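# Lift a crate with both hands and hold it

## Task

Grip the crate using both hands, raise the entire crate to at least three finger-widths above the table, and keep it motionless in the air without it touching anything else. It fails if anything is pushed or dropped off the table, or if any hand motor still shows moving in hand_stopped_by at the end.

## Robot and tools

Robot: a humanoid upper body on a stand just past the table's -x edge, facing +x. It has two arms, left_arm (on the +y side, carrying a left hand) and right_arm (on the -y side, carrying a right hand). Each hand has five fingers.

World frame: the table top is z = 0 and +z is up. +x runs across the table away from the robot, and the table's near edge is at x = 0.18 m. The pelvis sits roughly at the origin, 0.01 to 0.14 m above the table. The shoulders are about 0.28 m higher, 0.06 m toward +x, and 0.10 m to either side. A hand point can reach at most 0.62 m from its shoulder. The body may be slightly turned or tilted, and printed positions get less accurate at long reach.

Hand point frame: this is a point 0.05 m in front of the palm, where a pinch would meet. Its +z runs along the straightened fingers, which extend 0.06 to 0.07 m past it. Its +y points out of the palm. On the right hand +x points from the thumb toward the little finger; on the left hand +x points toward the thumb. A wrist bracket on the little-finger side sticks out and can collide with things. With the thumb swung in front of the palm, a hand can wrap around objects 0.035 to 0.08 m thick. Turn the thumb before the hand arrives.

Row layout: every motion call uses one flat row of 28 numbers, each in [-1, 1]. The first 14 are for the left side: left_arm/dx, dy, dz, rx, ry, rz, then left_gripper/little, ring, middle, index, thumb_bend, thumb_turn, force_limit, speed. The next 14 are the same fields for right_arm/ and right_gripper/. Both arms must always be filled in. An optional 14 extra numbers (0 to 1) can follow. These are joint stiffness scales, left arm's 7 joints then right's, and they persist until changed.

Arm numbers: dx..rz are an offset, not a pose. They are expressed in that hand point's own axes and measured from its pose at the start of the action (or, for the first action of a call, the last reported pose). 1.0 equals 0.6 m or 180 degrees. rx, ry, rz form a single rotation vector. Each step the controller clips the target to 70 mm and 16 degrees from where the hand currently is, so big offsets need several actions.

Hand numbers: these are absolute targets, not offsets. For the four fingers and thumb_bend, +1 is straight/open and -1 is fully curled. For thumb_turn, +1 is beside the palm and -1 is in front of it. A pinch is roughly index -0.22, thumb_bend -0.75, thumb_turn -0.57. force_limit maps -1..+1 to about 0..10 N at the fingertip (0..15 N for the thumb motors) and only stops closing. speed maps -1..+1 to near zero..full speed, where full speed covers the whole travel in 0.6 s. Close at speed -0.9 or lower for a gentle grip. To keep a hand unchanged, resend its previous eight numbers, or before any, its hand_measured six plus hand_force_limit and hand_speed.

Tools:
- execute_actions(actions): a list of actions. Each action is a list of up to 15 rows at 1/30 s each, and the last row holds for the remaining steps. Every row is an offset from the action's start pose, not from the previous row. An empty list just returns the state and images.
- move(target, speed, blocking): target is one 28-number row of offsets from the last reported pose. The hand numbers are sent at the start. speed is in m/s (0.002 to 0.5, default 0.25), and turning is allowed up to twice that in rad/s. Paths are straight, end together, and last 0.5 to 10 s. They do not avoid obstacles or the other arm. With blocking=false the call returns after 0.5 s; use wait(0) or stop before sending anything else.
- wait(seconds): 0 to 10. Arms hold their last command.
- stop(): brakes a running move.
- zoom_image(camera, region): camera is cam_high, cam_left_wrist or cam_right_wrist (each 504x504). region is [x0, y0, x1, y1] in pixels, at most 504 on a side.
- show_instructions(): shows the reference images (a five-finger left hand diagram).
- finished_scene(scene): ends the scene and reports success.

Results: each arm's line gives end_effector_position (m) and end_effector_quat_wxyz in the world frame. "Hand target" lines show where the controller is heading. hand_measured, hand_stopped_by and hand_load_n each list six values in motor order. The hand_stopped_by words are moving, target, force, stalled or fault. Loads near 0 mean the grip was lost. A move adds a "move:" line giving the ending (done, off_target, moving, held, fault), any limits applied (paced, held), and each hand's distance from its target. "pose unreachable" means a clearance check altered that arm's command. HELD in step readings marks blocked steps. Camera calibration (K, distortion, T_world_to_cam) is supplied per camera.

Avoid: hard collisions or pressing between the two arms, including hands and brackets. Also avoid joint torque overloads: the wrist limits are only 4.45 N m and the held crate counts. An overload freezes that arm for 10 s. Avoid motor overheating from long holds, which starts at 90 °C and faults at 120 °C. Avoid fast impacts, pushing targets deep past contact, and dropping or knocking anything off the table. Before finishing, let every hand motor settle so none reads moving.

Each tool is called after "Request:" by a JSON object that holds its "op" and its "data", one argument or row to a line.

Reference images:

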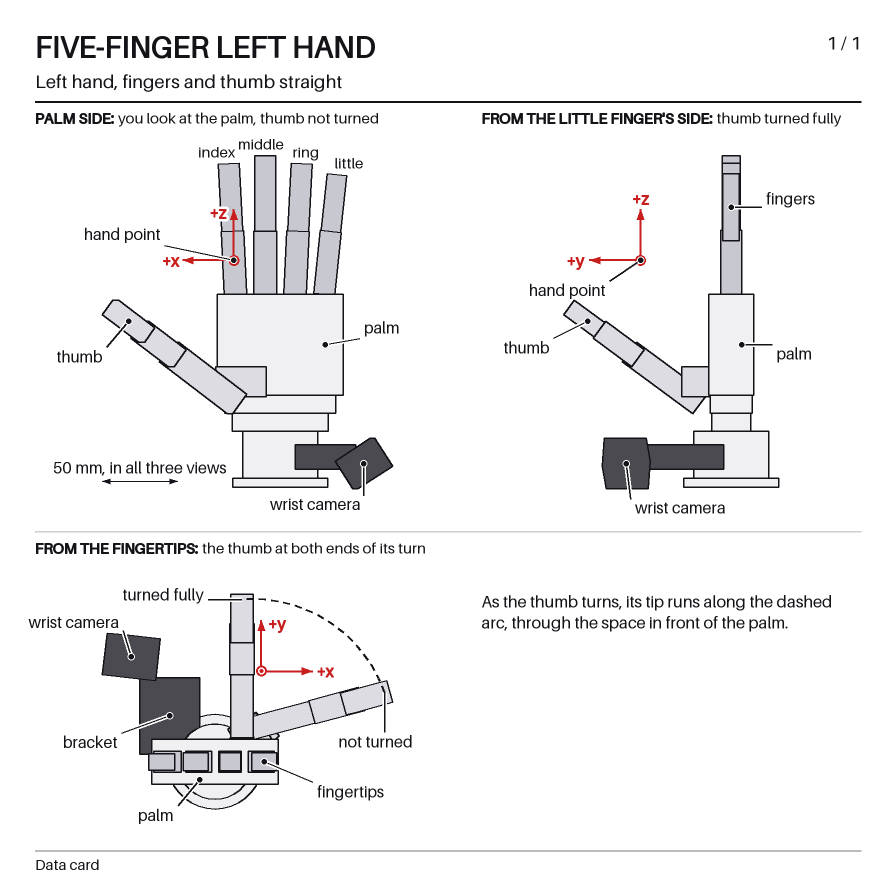

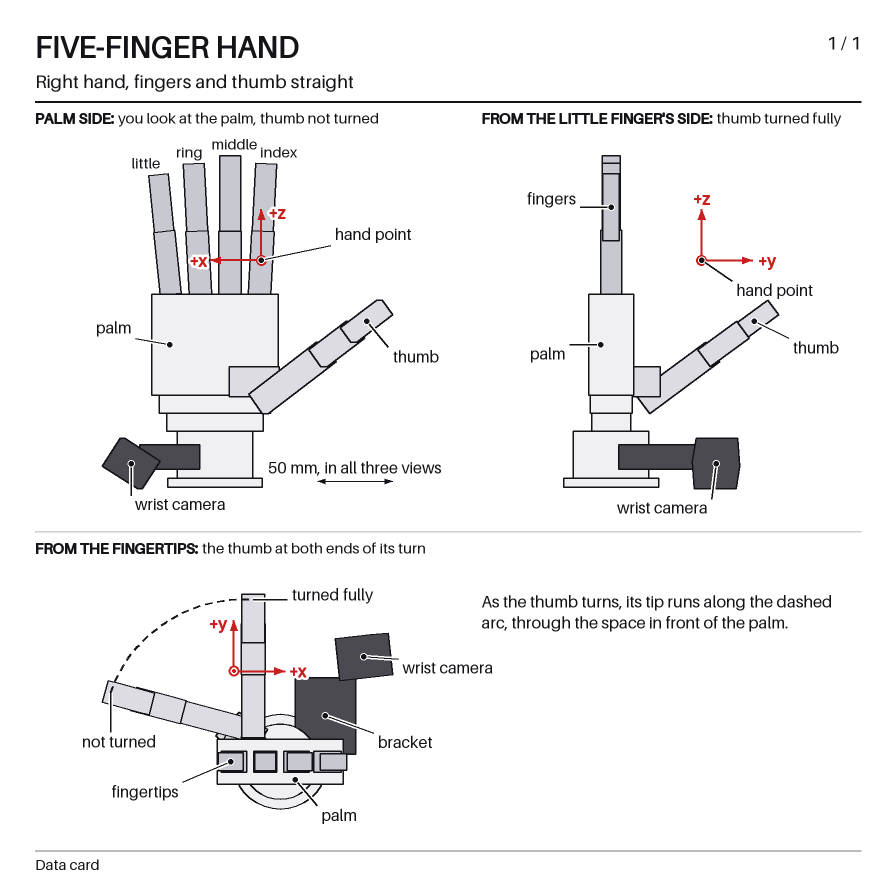

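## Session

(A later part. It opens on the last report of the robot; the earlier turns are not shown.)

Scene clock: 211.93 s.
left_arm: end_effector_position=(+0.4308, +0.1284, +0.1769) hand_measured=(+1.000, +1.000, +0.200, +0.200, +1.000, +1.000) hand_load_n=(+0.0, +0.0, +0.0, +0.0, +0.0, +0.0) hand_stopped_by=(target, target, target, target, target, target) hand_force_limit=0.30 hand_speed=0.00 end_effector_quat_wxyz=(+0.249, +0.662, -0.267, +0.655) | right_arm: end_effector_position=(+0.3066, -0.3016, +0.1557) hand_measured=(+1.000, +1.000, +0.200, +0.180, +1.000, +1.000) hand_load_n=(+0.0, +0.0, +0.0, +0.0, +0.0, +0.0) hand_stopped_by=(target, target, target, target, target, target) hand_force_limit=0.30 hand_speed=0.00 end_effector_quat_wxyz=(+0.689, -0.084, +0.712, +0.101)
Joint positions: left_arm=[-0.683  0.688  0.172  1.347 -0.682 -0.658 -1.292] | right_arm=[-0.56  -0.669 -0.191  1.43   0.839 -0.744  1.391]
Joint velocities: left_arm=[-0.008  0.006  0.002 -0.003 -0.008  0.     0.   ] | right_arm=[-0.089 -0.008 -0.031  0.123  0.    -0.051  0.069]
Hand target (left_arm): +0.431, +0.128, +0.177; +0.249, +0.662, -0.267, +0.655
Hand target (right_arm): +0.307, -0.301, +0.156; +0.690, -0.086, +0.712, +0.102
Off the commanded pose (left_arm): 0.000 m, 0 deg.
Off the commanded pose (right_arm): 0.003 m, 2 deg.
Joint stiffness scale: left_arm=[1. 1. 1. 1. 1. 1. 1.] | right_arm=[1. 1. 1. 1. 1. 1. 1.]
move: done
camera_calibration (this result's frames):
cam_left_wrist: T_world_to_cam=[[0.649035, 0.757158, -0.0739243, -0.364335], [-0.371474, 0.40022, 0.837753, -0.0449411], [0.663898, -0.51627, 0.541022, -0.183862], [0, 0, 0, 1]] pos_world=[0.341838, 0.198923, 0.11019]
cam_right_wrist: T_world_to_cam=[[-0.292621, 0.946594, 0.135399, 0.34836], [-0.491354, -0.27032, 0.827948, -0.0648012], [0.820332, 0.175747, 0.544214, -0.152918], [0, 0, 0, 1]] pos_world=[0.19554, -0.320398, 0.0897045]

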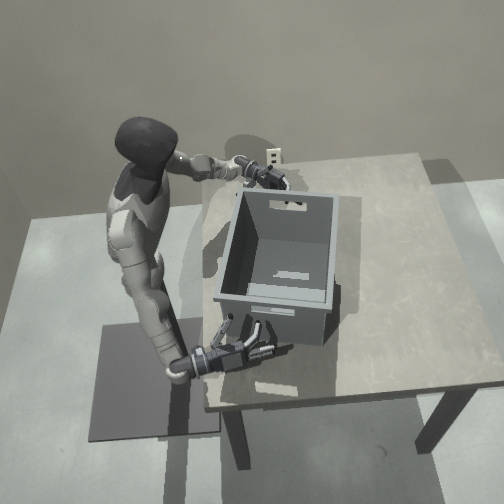

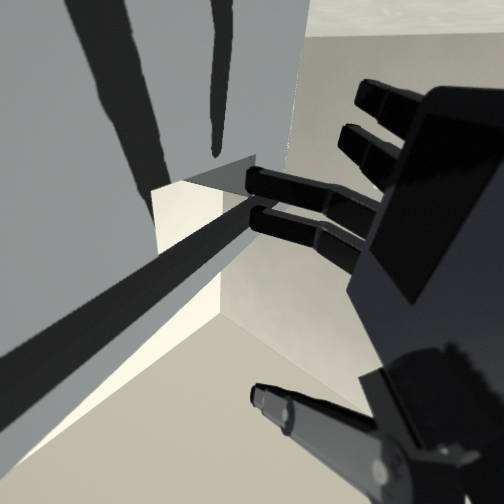

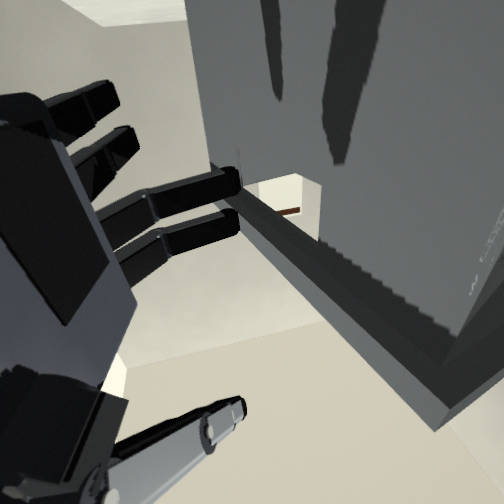

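Request:
{"op": "move", "data": {
  "target": [0.0183,0.0117,0.0298,0,0,0, 1,1,0.2,0.2,1,1,0.3,0.0, -0.0183,0.0117,0.0298,0,0,0, 1,1,0.2,0.18,1,1,0.3,0.0],
  "speed": 0.05
}}

Scene clock: 224.80 s.
left_arm: end_effector_position=(+0.4380, +0.1082, +0.1890) hand_measured=(+1.000, +1.000, +0.200, +0.200, +1.000, +1.000) hand_load_n=(+0.0, +0.0, +0.0, +0.0, +0.0, +0.0) hand_stopped_by=(target, target, target, target, target, target) hand_force_limit=0.30 hand_speed=0.00 end_effector_quat_wxyz=(+0.257, +0.659, -0.263, +0.656) | right_arm: end_effector_position=(+0.3228, -0.2926, +0.1649) hand_measured=(+1.000, +1.000, +0.200, +0.180, +1.000, +1.000) hand_load_n=(+0.0, +0.0, +0.0, +0.0, +0.0, +0.0) hand_stopped_by=(target, target, target, target, target, target) hand_force_limit=0.30 hand_speed=0.00 end_effector_quat_wxyz=(+0.690, -0.083, +0.713, +0.095)
Joint positions: left_arm=[-0.54   0.68   0.116  0.942 -0.682 -0.461 -1.072] | right_arm=[-0.375 -0.683 -0.089  0.974  0.831 -0.576  1.085]
Joint velocities: left_arm=[ 0.012 -0.011  0.     0.    -0.008  0.     0.   ] | right_arm=[-0.002 -0.012  0.015 -0.026 -0.009  0.009 -0.024]
Hand target (left_arm): +0.438, +0.108, +0.188; +0.256, +0.661, -0.264, +0.654
Hand target (right_arm): +0.322, -0.292, +0.164; +0.687, -0.084, +0.715, +0.095
Off the commanded pose (left_arm): 0.003 m, 1 deg.
Off the commanded pose (right_arm): 0.003 m, 1 deg.
Joint stiffness scale: left_arm=[1. 1. 1. 1. 1. 1. 1.] | right_arm=[1. 1. 1. 1. 1. 1. 1.]
move: done
camera_calibration (this result's frames):
cam_left_wrist: T_world_to_cam=[[0.65387, 0.751444, -0.0882451, -0.351562], [-0.367424, 0.417322, 0.831169, -0.0466612], [0.661403, -0.511052, 0.548973, -0.206631], [0, 0, 0, 1]] pos_world=[0.349398, 0.178052, 0.121195]
cam_right_wrist: T_world_to_cam=[[-0.283006, 0.950446, 0.128685, 0.342492], [-0.495014, -0.259662, 0.829179, -0.0579974], [0.821504, 0.170962, 0.54397, -0.174589], [0, 0, 0, 1]] pos_world=[0.211644, -0.310732, 0.0989877]

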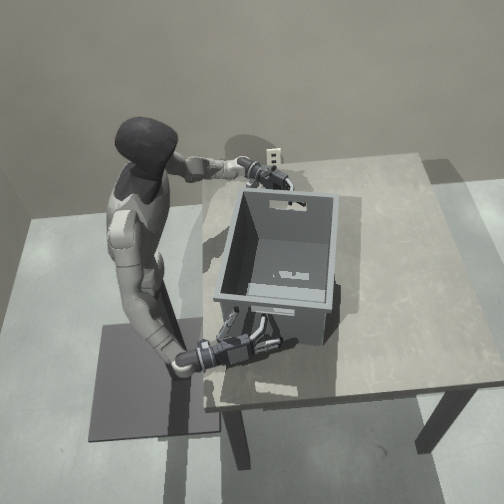

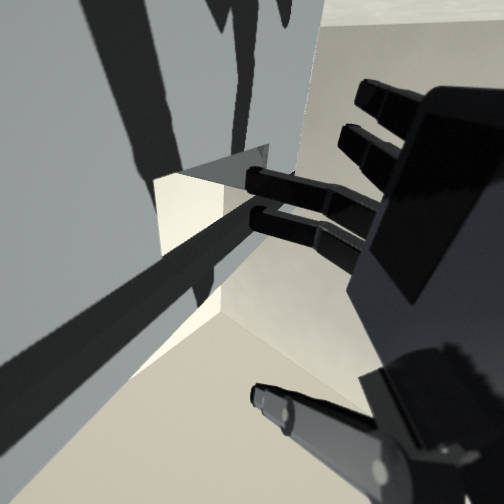

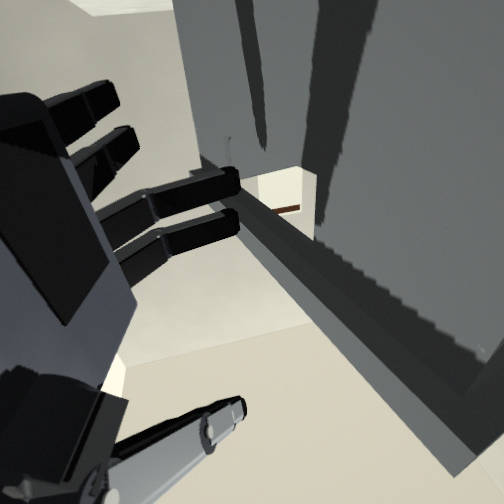

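Request:
{"op": "zoom_image", "data": {
  "camera": "cam_left_wrist",
  "region": [100, 100, 350, 300]
}}

Request:
{"op": "zoom_image", "data": {
  "camera": "cam_right_wrist",
  "region": [150, 100, 400, 300]
}}

Region (100, 100, 350, 300) of cam_left_wrist's 504x504 image, scaled by 2.016, with more detail than that image has; it fills the top 403 rows of this view, and the rest is white.

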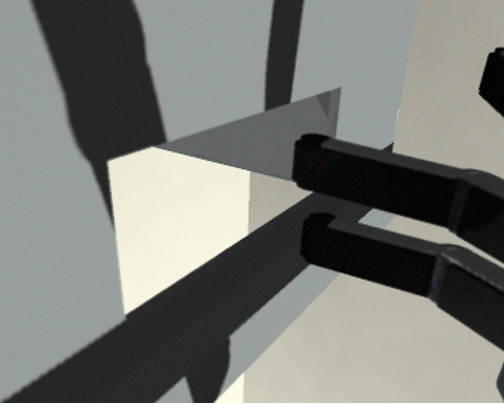

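Region (150, 100, 400, 300) of cam_right_wrist's 504x504 image, scaled by 2.016, with more detail than that image has; it fills the top 403 rows of this view, and the rest is white.

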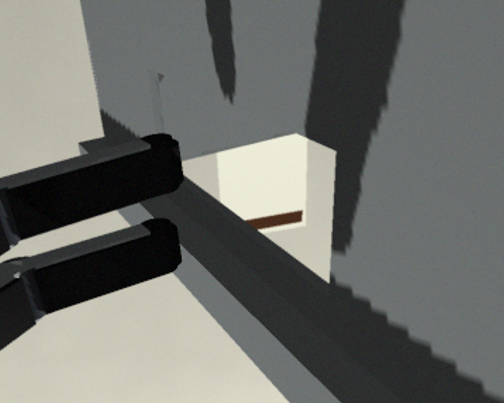

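Request:
{"op": "move", "data": {
  "target": [0.0025,0.0217,0.0125,0,0,0, 1,1,0.2,0.2,1,1,0.3,0.0, 0,0.026,0.015,0,0,0, 1,1,0.2,0.18,1,1,0.3,0.0],
  "speed": 0.03
}}

Scene clock: 232.43 s.
left_arm: end_effector_position=(+0.4350, +0.0939, +0.1925) hand_measured=(+1.000, +1.000, +0.200, +0.200, +1.000, +1.000) hand_load_n=(+0.0, +0.0, +0.0, +0.0, +0.0, +0.0) hand_stopped_by=(target, target, target, target, target, target) hand_force_limit=0.30 hand_speed=0.00 end_effector_quat_wxyz=(+0.259, +0.657, -0.260, +0.658) | right_arm: end_effector_position=(+0.3285, -0.2767, +0.1655) hand_measured=(+1.000, +1.000, +0.200, +0.180, +1.000, +1.000) hand_load_n=(+0.0, +0.0, +0.0, +0.0, +0.0, +0.0) hand_stopped_by=(target, target, target, target, target, target) hand_force_limit=0.30 hand_speed=0.00 end_effector_quat_wxyz=(+0.692, -0.084, +0.711, +0.092)
Joint positions: left_arm=[-0.464  0.666  0.09   0.759 -0.682 -0.401 -0.961] | right_arm=[-0.303 -0.671 -0.04   0.798  0.812 -0.548  0.944]
Joint velocities: left_arm=[ 0.     0.005  0.     0.    -0.002  0.     0.005] | right_arm=[-0.009  0.002  0.02   0.003  0.     0.    -0.006]
Hand target (left_arm): +0.434, +0.093, +0.191; +0.260, +0.659, -0.262, +0.655
Hand target (right_arm): +0.328, -0.276, +0.164; +0.690, -0.084, +0.713, +0.093
Off the commanded pose (left_arm): 0.002 m, 1 deg.
Off the commanded pose (right_arm): 0.002 m, 0 deg.
Joint stiffness scale: left_arm=[1. 1. 1. 1. 1. 1. 1.] | right_arm=[1. 1. 1. 1. 1. 1. 1.]
move: done
camera_calibration (this result's frames):
cam_left_wrist: T_world_to_cam=[[0.652602, 0.751991, -0.0928474, -0.337219], [-0.37082, 0.423838, 0.826349, -0.042953], [0.660759, -0.504847, 0.555451, -0.215394], [0, 0, 0, 1]] pos_world=[0.346466, 0.16305, 0.123825]
cam_right_wrist: T_world_to_cam=[[-0.279869, 0.952208, 0.122366, 0.329469], [-0.499988, -0.253376, 0.828138, -0.0479744], [0.819564, 0.170589, 0.547004, -0.18232], [0, 0, 0, 1]] pos_world=[0.217645, -0.294777, 0.0991435]

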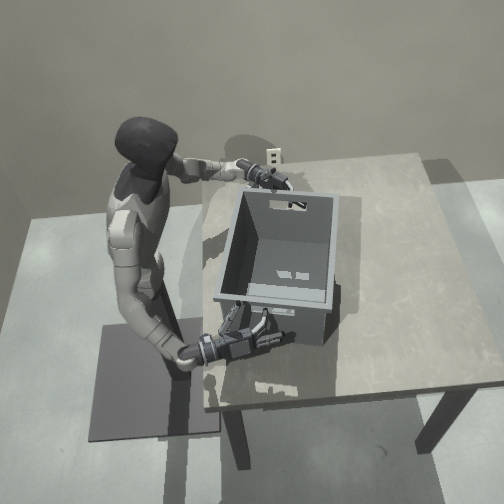

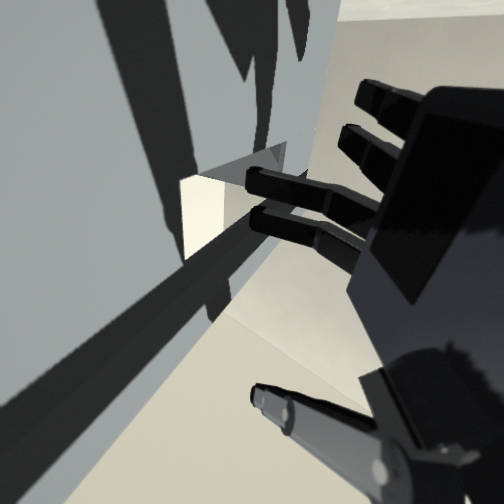

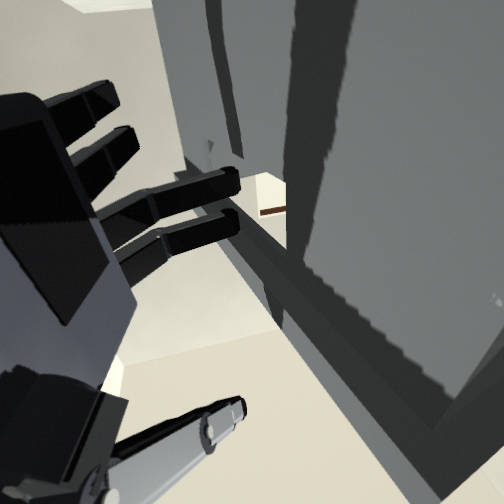

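Request:
{"op": "zoom_image", "data": {
  "camera": "cam_left_wrist",
  "region": [100, 100, 350, 300]
}}

Request:
{"op": "zoom_image", "data": {
  "camera": "cam_right_wrist",
  "region": [130, 100, 380, 300]
}}

Request:
{"op": "zoom_image", "data": {
  "camera": "cam_high",
  "region": [170, 140, 370, 380]
}}

Region (100, 100, 350, 300) of cam_left_wrist's 504x504 image, scaled by 2.016, with more detail than that image has; it fills the top 403 rows of this view, and the rest is white.

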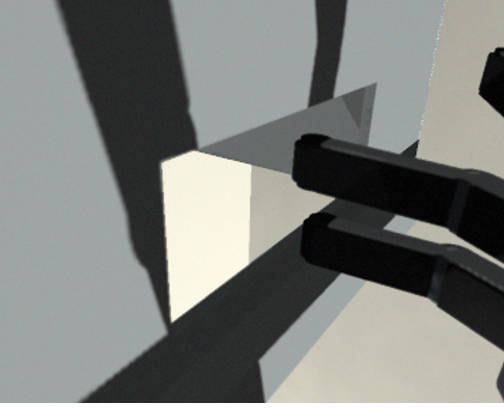

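Region (130, 100, 380, 300) of cam_right_wrist's 504x504 image, scaled by 2.016, with more detail than that image has; it fills the top 403 rows of this view, and the rest is white.

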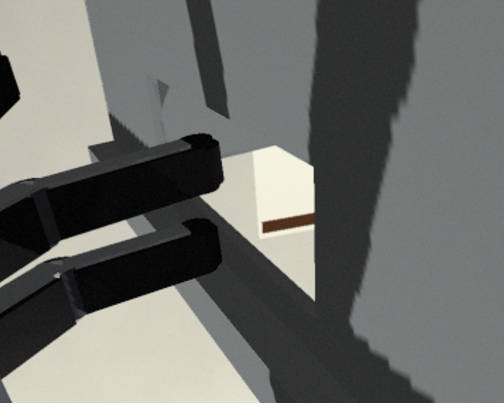

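Region (170, 140, 370, 380) of cam_high's 504x504 image, scaled by 2.100, with more detail than that image has.

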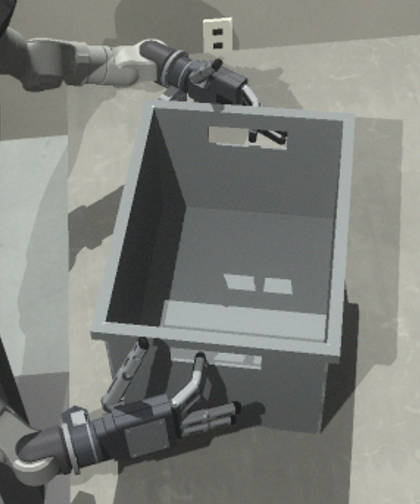

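Request:
{"op": "move", "data": {
  "target": [0,0.036,0.0208,0,0,0, 1,1,0.2,0.2,1,1,0.3,0.0, 0,0.036,0.0208,0,0,0, 1,1,0.2,0.18,1,1,0.3,0.0],
  "speed": 0.03
}}

Request:
{"op": "zoom_image", "data": {
  "camera": "cam_high",
  "region": [170, 140, 370, 380]
}}

Scene clock: 236.27 s.
left_arm: end_effector_position=(+0.4379, +0.0891, +0.1936) hand_measured=(+1.000, +1.000, +0.200, +0.200, +1.000, +1.000) hand_load_n=(+0.0, +0.0, +0.0, -1.5, +0.0, +0.0) hand_stopped_by=(target, target, target, target, target, target) hand_force_limit=0.30 hand_speed=0.00 end_effector_quat_wxyz=(+0.237, +0.667, -0.235, +0.666) | right_arm: end_effector_position=(+0.3363, -0.2691, +0.1661) hand_measured=(+1.000, +1.000, +0.200, +0.180, +1.000, +1.000) hand_load_n=(+0.0, +0.0, +0.0, -0.5, +0.0, +0.0) hand_stopped_by=(target, target, target, target, target, target) hand_force_limit=0.30 hand_speed=0.00 end_effector_quat_wxyz=(+0.694, -0.065, +0.713, +0.071)
Joint positions: left_arm=[-0.376  0.663  0.06   0.586 -0.689 -0.353 -0.791] | right_arm=[-0.234 -0.673  0.021  0.64   0.802 -0.532  0.755]
Joint velocities: left_arm=[ 0.012  0.008 -0.029  0.008 -0.04   0.     0.022] | right_arm=[-0.005 -0.017  0.037  0.     0.029  0.    -0.019]
Hand target (left_arm): +0.429, +0.070, +0.193; +0.262, +0.657, -0.258, +0.658
Hand target (right_arm): +0.336, -0.254, +0.165; +0.691, -0.085, +0.712, +0.089
Off the commanded pose (left_arm): 0.021 m, 4 deg.
Off the commanded pose (right_arm): 0.016 m, 3 deg.
Joint stiffness scale: left_arm=[1. 1. 1. 1. 1. 1. 1.] | right_arm=[1. 1. 1. 1. 1. 1. 1.]
move: off_target (left_arm, right_arm)
camera_calibration (this result's frames):
cam_left_wrist: T_world_to_cam=[[0.598019, 0.795308, -0.0992886, -0.314132], [-0.394809, 0.400122, 0.82706, -0.0282858], [0.697495, -0.455398, 0.553275, -0.240463], [0, 0, 0, 1]] pos_world=[0.344411, 0.151643, 0.125246]
cam_right_wrist: T_world_to_cam=[[-0.225349, 0.967146, 0.117668, 0.310761], [-0.513875, -0.220598, 0.829017, -0.0292484], [0.827738, 0.126352, 0.546704, -0.204872], [0, 0, 0, 1]] pos_world=[0.22458, -0.281118, 0.0996849]

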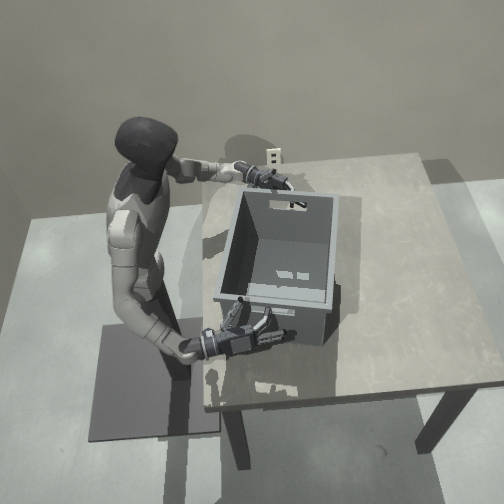

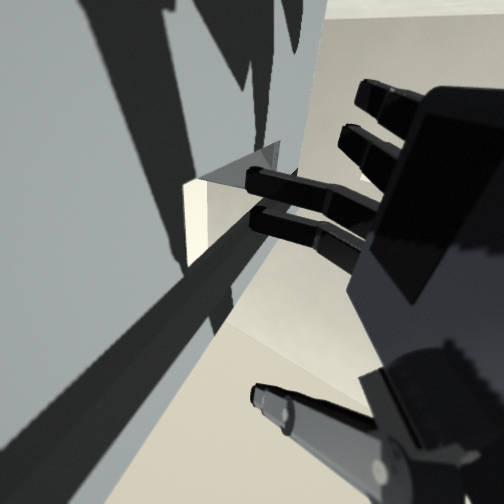

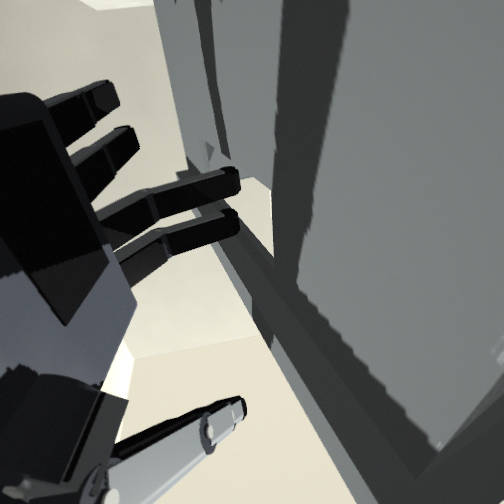

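Region (170, 140, 370, 380) of cam_high's 504x504 image, scaled by 2.100, with more detail than that image has.

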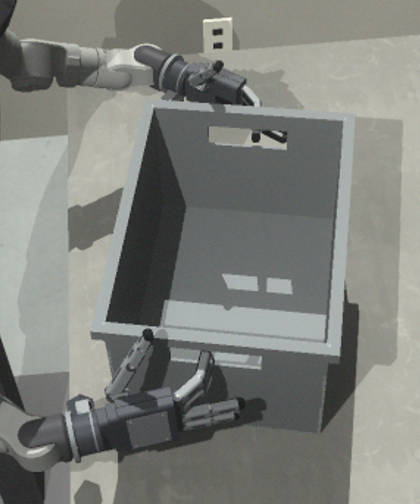

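Request:
{"op": "move", "data": {
  "target": [-0.0083,-0.0024,-0.009,-0.024,0,0, 1,1,0.2,0.2,1,1,0.3,0.0, 0.0077,-0.0085,-0.016,-0.017,0,0, 1,1,0.2,0.18,1,1,0.3,0.0],
  "speed": 0.04
}}

Request:
{"op": "move", "data": {
  "target": [0,0.036,0.0208,0,0,0, 1,1,0.2,0.2,1,1,0.3,0.0, 0,0.036,0.0208,0,0,0, 1,1,0.2,0.18,1,1,0.3,0.0],
  "speed": 0.03
}}

Request:
{"op": "zoom_image", "data": {
  "camera": "cam_high",
  "region": [170, 140, 370, 380]
}}

Scene clock: 240.73 s.
left_arm: end_effector_position=(+0.4349, +0.0943, +0.1871) hand_measured=(+1.000, +1.000, +0.200, +0.200, +1.000, +1.000) hand_load_n=(+0.0, +0.0, +0.0, +0.0, +0.0, +0.0) hand_stopped_by=(target, target, target, target, target, target) hand_force_limit=0.30 hand_speed=0.00 end_effector_quat_wxyz=(+0.259, +0.660, -0.262, +0.655) | right_arm: end_effector_position=(+0.3269, -0.2748, +0.1609) hand_measured=(+1.000, +1.000, +0.200, +0.180, +1.000, +1.000) hand_load_n=(+0.0, +0.0, +0.0, +0.0, +0.0, +0.0) hand_stopped_by=(target, target, target, target, target, target) hand_force_limit=0.30 hand_speed=0.00 end_effector_quat_wxyz=(+0.690, -0.084, +0.713, +0.092)
Joint positions: left_arm=[-0.484  0.665  0.069  0.816 -0.692 -0.432 -0.98 ] | right_arm=[-0.304 -0.672 -0.009  0.82   0.83  -0.574  0.943]
Joint velocities: left_arm=[ 0.     0.008 -0.005  0.021  0.002 -0.006 -0.011] | right_arm=[0.    0.005 0.002 0.02  0.006 0.    0.01 ]
Hand target (left_arm): +0.435, +0.095, +0.189; +0.259, +0.658, -0.262, +0.657
Hand target (right_arm): +0.327, -0.275, +0.162; +0.692, -0.083, +0.711, +0.092
Off the commanded pose (left_arm): 0.002 m, 0 deg.
Off the commanded pose (right_arm): 0.002 m, 0 deg.
Joint stiffness scale: left_arm=[1. 1. 1. 1. 1. 1. 1.] | right_arm=[1. 1. 1. 1. 1. 1. 1.]
move: done
camera_calibration (this result's frames):
cam_left_wrist: T_world_to_cam=[[0.654508, 0.750126, -0.0945023, -0.338308], [-0.36363, 0.421909, 0.830522, -0.0423907], [0.662867, -0.509219, 0.548911, -0.211431], [0, 0, 0, 1]] pos_world=[0.346161, 0.163994, 0.119293]
cam_right_wrist: T_world_to_cam=[[-0.280613, 0.951972, 0.122498, 0.327895], [-0.494886, -0.252855, 0.831356, -0.0465296], [0.822402, 0.172667, 0.542072, -0.178385], [0, 0, 0, 1]] pos_world=[0.215689, -0.293111, 0.0952138]

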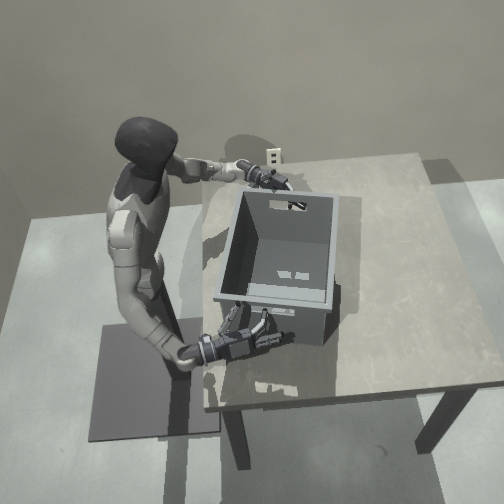

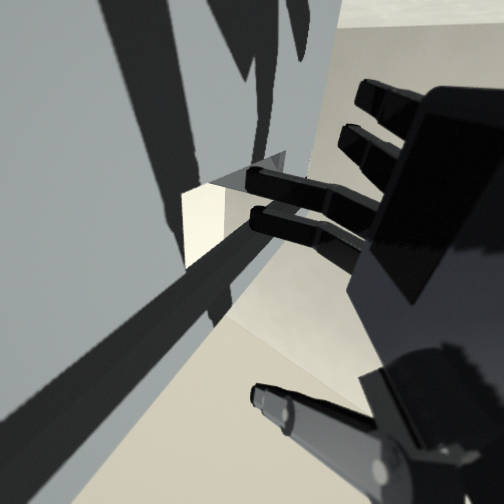

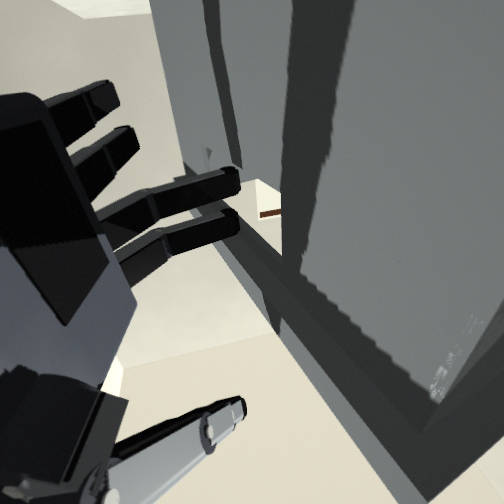

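Scene clock: 241.83 s.
left_arm: end_effector_position=(+0.4364, +0.0824, +0.1887) hand_measured=(+1.000, +1.000, +0.200, +0.200, +1.000, +1.000) hand_load_n=(+0.0, +0.0, +0.0, +0.5, +0.0, +0.0) hand_stopped_by=(target, target, target, target, target, target) hand_force_limit=0.30 hand_speed=0.00 end_effector_quat_wxyz=(+0.246, +0.666, -0.243, +0.661) | right_arm: end_effector_position=(+0.3350, -0.2523, +0.1616) hand_measured=(+1.000, +1.000, +0.200, +0.180, +1.000, +1.000) hand_load_n=(+0.0, +0.0, +0.0, +0.0, +0.0, +0.0) hand_stopped_by=(target, target, target, target, target, target) hand_force_limit=0.30 hand_speed=0.00 end_effector_quat_wxyz=(+0.691, -0.086, +0.712, +0.089)
Joint positions: left_arm=[-0.4    0.656  0.028  0.626 -0.692 -0.377 -0.808] | right_arm=[-0.247 -0.66   0.055  0.646  0.788 -0.551  0.776]
Joint velocities: left_arm=[ 0.003  0.006 -0.012 -0.006  0.006  0.     0.003] | right_arm=[ 0.014  0.003 -0.008 -0.002  0.003  0.    -0.005]
Hand target (left_arm): +0.429, +0.069, +0.187; +0.263, +0.660, -0.259, +0.655
Hand target (right_arm): +0.335, -0.251, +0.160; +0.689, -0.086, +0.714, +0.089
Off the commanded pose (left_arm): 0.014 m, 3 deg.
Off the commanded pose (right_arm): 0.002 m, 1 deg.
Joint stiffness scale: left_arm=[1. 1. 1. 1. 1. 1. 1.] | right_arm=[1. 1. 1. 1. 1. 1. 1.]
move: off_target (left_arm)
camera_calibration (this result's frames):
cam_left_wrist: T_world_to_cam=[[0.616625, 0.780656, -0.101734, -0.314792], [-0.380668, 0.408776, 0.829454, -0.0294379], [0.689105, -0.472736, 0.549232, -0.233865], [0, 0, 0, 1]] pos_world=[0.34406, 0.147221, 0.120838]
cam_right_wrist: T_world_to_cam=[[-0.278027, 0.953647, 0.115142, 0.309422], [-0.500003, -0.246026, 0.830342, -0.0337768], [0.820182, 0.173286, 0.545228, -0.188877], [0, 0, 0, 1]] pos_world=[0.224053, -0.27066, 0.0953998]

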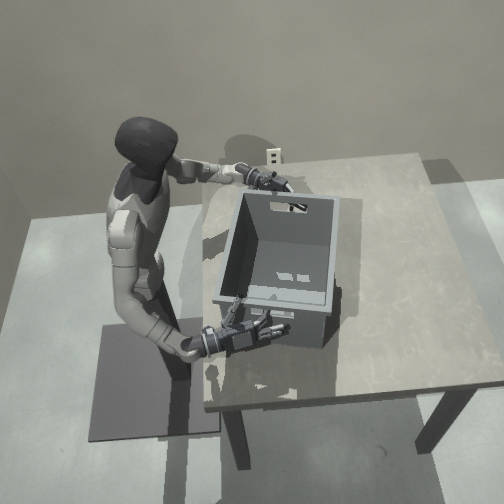

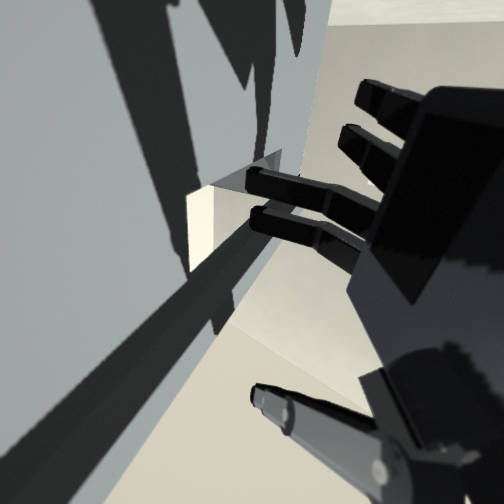

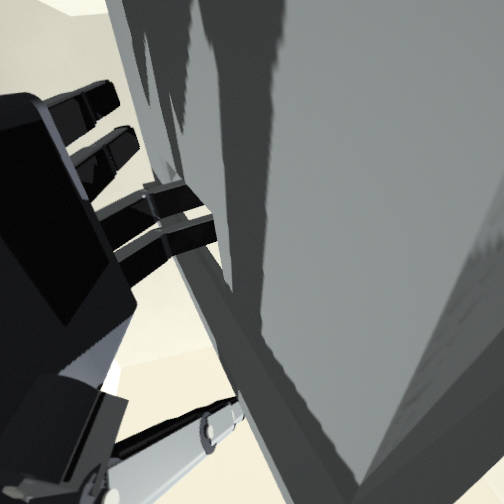

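Region (170, 140, 370, 380) of cam_high's 504x504 image, scaled by 2.100, with more detail than that image has.

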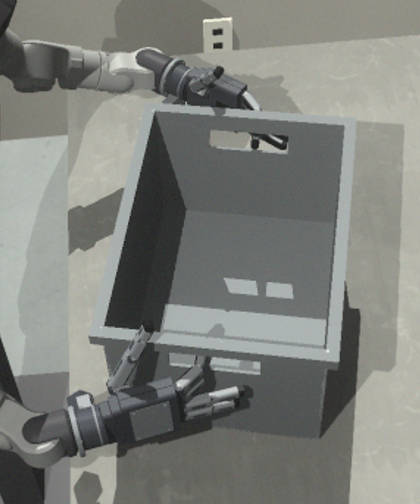

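Request:
{"op": "move", "data": {
  "target": [0.0033,-0.0115,-0.0067,-0.017,0,0, 1,1,0.2,0.2,1,1,0.3,0.0, 0,0,0,0,0,0, 1,1,0.2,0.18,1,1,0.3,0.0],
  "speed": 0.04
}}

Request:
{"op": "move", "data": {
  "target": [0,0.05,0.029,0,0,0, 1,1,0.2,0.2,1,1,0.3,0.0, 0,0,0,0,0,0, 1,1,0.2,0.18,1,1,0.3,0.0],
  "speed": 0.03
}}

Request:
{"op": "zoom_image", "data": {
  "camera": "cam_high",
  "region": [170, 140, 370, 380]
}}

Scene clock: 244.13 s.
left_arm: end_effector_position=(+0.4377, +0.0902, +0.1889) hand_measured=(+1.000, +1.000, +0.200, +0.200, +1.000, +1.000) hand_load_n=(+0.0, +0.0, +0.0, +0.0, +0.0, +0.0) hand_stopped_by=(target, target, target, target, target, target) hand_force_limit=0.30 hand_speed=0.00 end_effector_quat_wxyz=(+0.261, +0.661, -0.263, +0.652) | right_arm: end_effector_position=(+0.3350, -0.2522, +0.1615) hand_measured=(+1.000, +1.000, +0.200, +0.180, +1.000, +1.000) hand_load_n=(+0.0, +0.0, +0.0, +0.0, +0.0, +0.0) hand_stopped_by=(target, target, target, target, target, target) hand_force_limit=0.30 hand_speed=0.00 end_effector_quat_wxyz=(+0.691, -0.086, +0.712, +0.089)
Joint positions: left_arm=[-0.492  0.673  0.048  0.797 -0.696 -0.411 -0.959] | right_arm=[-0.246 -0.66   0.056  0.646  0.788 -0.551  0.776]
Joint velocities: left_arm=[-0.003 -0.009  0.005  0.012  0.    -0.001 -0.012] | right_arm=[-0.008 -0.008  0.006  0.003  0.003  0.     0.   ]
Hand target (left_arm): +0.438, +0.091, +0.190; +0.261, +0.659, -0.262, +0.654
Hand target (right_arm): +0.335, -0.252, +0.162; +0.691, -0.086, +0.712, +0.089
Off the commanded pose (left_arm): 0.002 m, 0 deg.
Off the commanded pose (right_arm): 0.000 m, 0 deg.
Joint stiffness scale: left_arm=[1. 1. 1. 1. 1. 1. 1.] | right_arm=[1. 1. 1. 1. 1. 1. 1.]
move: done
camera_calibration (this result's frames):
cam_left_wrist: T_world_to_cam=[[0.65775, 0.746967, -0.0969821, -0.337491], [-0.356664, 0.422263, 0.833357, -0.044761], [0.663442, -0.513551, 0.54416, -0.215314], [0, 0, 0, 1]] pos_world=[0.348868, 0.160421, 0.121737]
cam_right_wrist: T_world_to_cam=[[-0.278053, 0.95362, 0.115308, 0.309339], [-0.499665, -0.246114, 0.83052, -0.0338352], [0.820379, 0.173313, 0.544923, -0.188811], [0, 0, 0, 1]] pos_world=[0.224003, -0.270595, 0.0953191]

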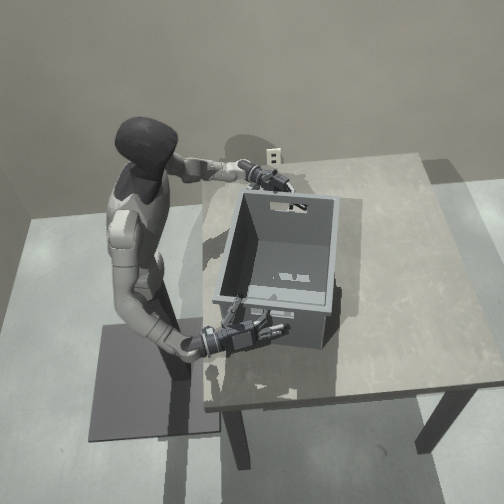

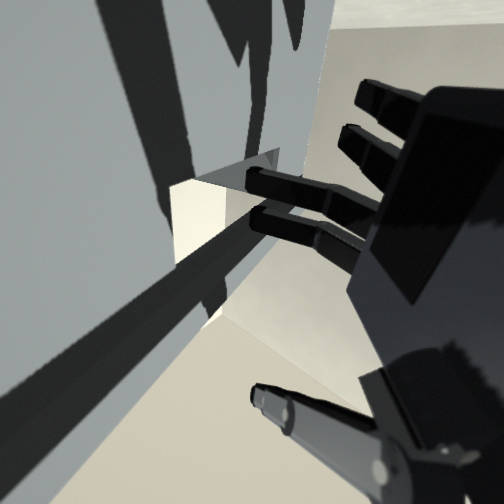

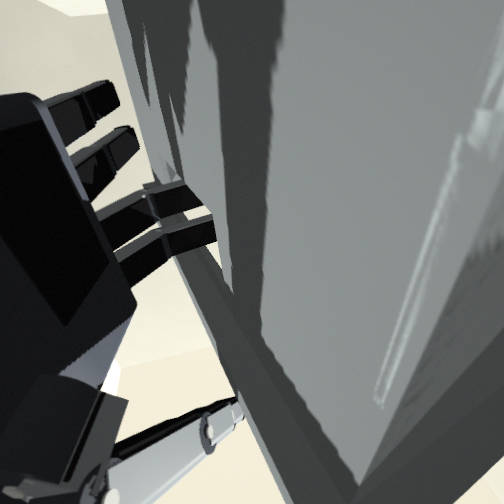

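Scene clock: 245.57 s.
left_arm: end_effector_position=(+0.4380, +0.0697, +0.1913) hand_measured=(+1.000, +1.000, +0.200, +0.200, +1.000, +1.000) hand_load_n=(+0.0, +0.0, +0.0, +0.5, +0.0, +0.0) hand_stopped_by=(target, target, target, target, target, target) hand_force_limit=0.30 hand_speed=0.00 end_effector_quat_wxyz=(+0.247, +0.668, -0.242, +0.659) | right_arm: end_effector_position=(+0.3351, -0.2524, +0.1615) hand_measured=(+1.000, +1.000, +0.200, +0.180, +1.000, +1.000) hand_load_n=(+0.0, +0.0, +0.0, +0.0, +0.0, +0.0) hand_stopped_by=(target, target, target, target, target, target) hand_force_limit=0.30 hand_speed=0.00 end_effector_quat_wxyz=(+0.691, -0.085, +0.712, +0.088)
Joint positions: left_arm=[-0.393  0.661 -0.019  0.554 -0.698 -0.346 -0.732] | right_arm=[-0.246 -0.66   0.055  0.646  0.788 -0.551  0.775]
Joint velocities: left_arm=[-0.012  0.014 -0.014  0.    -0.012  0.     0.006] | right_arm=[0.012 0.017 0.014 0.002 0.002 0.    0.   ]
Hand target (left_arm): +0.429, +0.056, +0.189; +0.265, +0.662, -0.260, +0.651
Hand target (right_arm): +0.335, -0.252, +0.161; +0.691, -0.086, +0.712, +0.089
Off the commanded pose (left_arm): 0.016 m, 3 deg.
Off the commanded pose (right_arm): 0.000 m, 0 deg.
Joint stiffness scale: left_arm=[1. 1. 1. 1. 1. 1. 1.] | right_arm=[1. 1. 1. 1. 1. 1. 1.]
move: off_target (left_arm)
camera_calibration (this result's frames):
cam_left_wrist: T_world_to_cam=[[0.616911, 0.77984, -0.106162, -0.304883], [-0.375999, 0.410531, 0.830716, -0.0282148], [0.691408, -0.472561, 0.54648, -0.242909], [0, 0, 0, 1]] pos_world=[0.345427, 0.134554, 0.123816]
cam_right_wrist: T_world_to_cam=[[-0.277281, 0.953848, 0.115278, 0.309317], [-0.49986, -0.245683, 0.83053, -0.0336664], [0.820521, 0.172668, 0.544913, -0.189047], [0, 0, 0, 1]] pos_world=[0.224057, -0.27067, 0.0953177]

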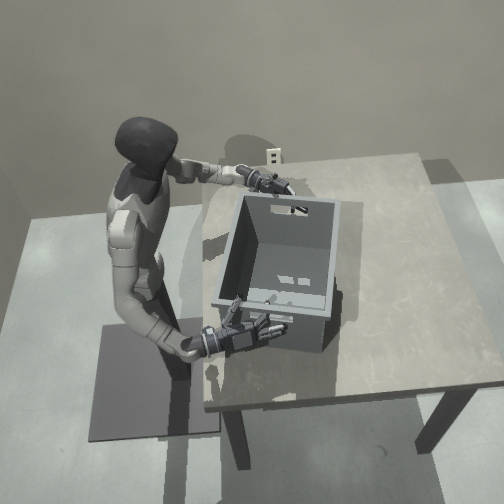

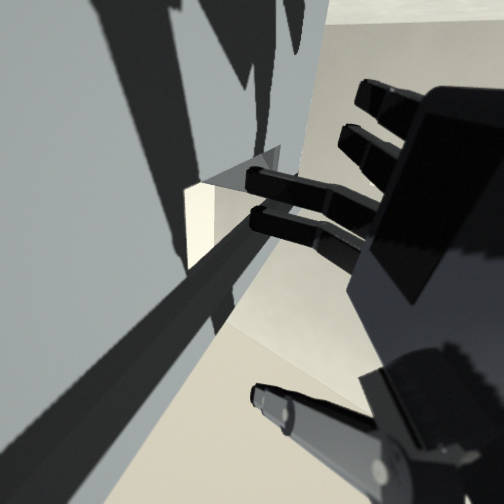

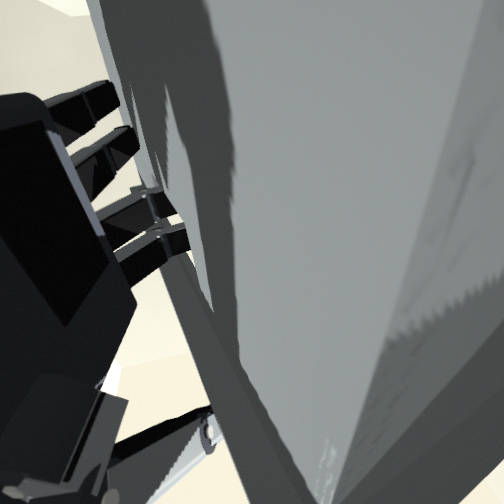

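Region (170, 140, 370, 380) of cam_high's 504x504 image, scaled by 2.100, with more detail than that image has.

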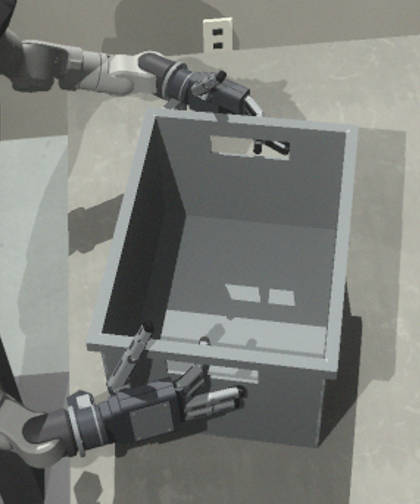

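Request:
{"op": "zoom_image", "data": {
  "camera": "cam_left_wrist",
  "region": [150, 110, 350, 270]
}}

Request:
{"op": "zoom_image", "data": {
  "camera": "cam_high",
  "region": [240, 160, 340, 240]
}}

Region (150, 110, 350, 270) of cam_left_wrist's 504x504 image, scaled by 2.520, with more detail than that image has; it fills the top 403 rows of this view, and the rest is white.

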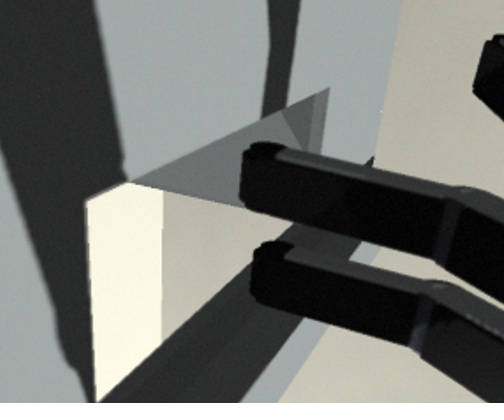

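Region (240, 160, 340, 240) of cam_high's 504x504 image, scaled by 5.040, with more detail than that image has; it fills the top 403 rows of this view, and the rest is white.

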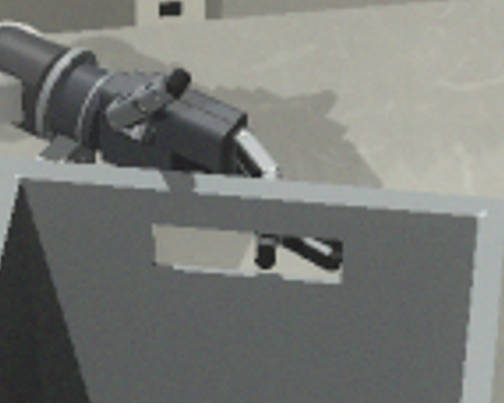

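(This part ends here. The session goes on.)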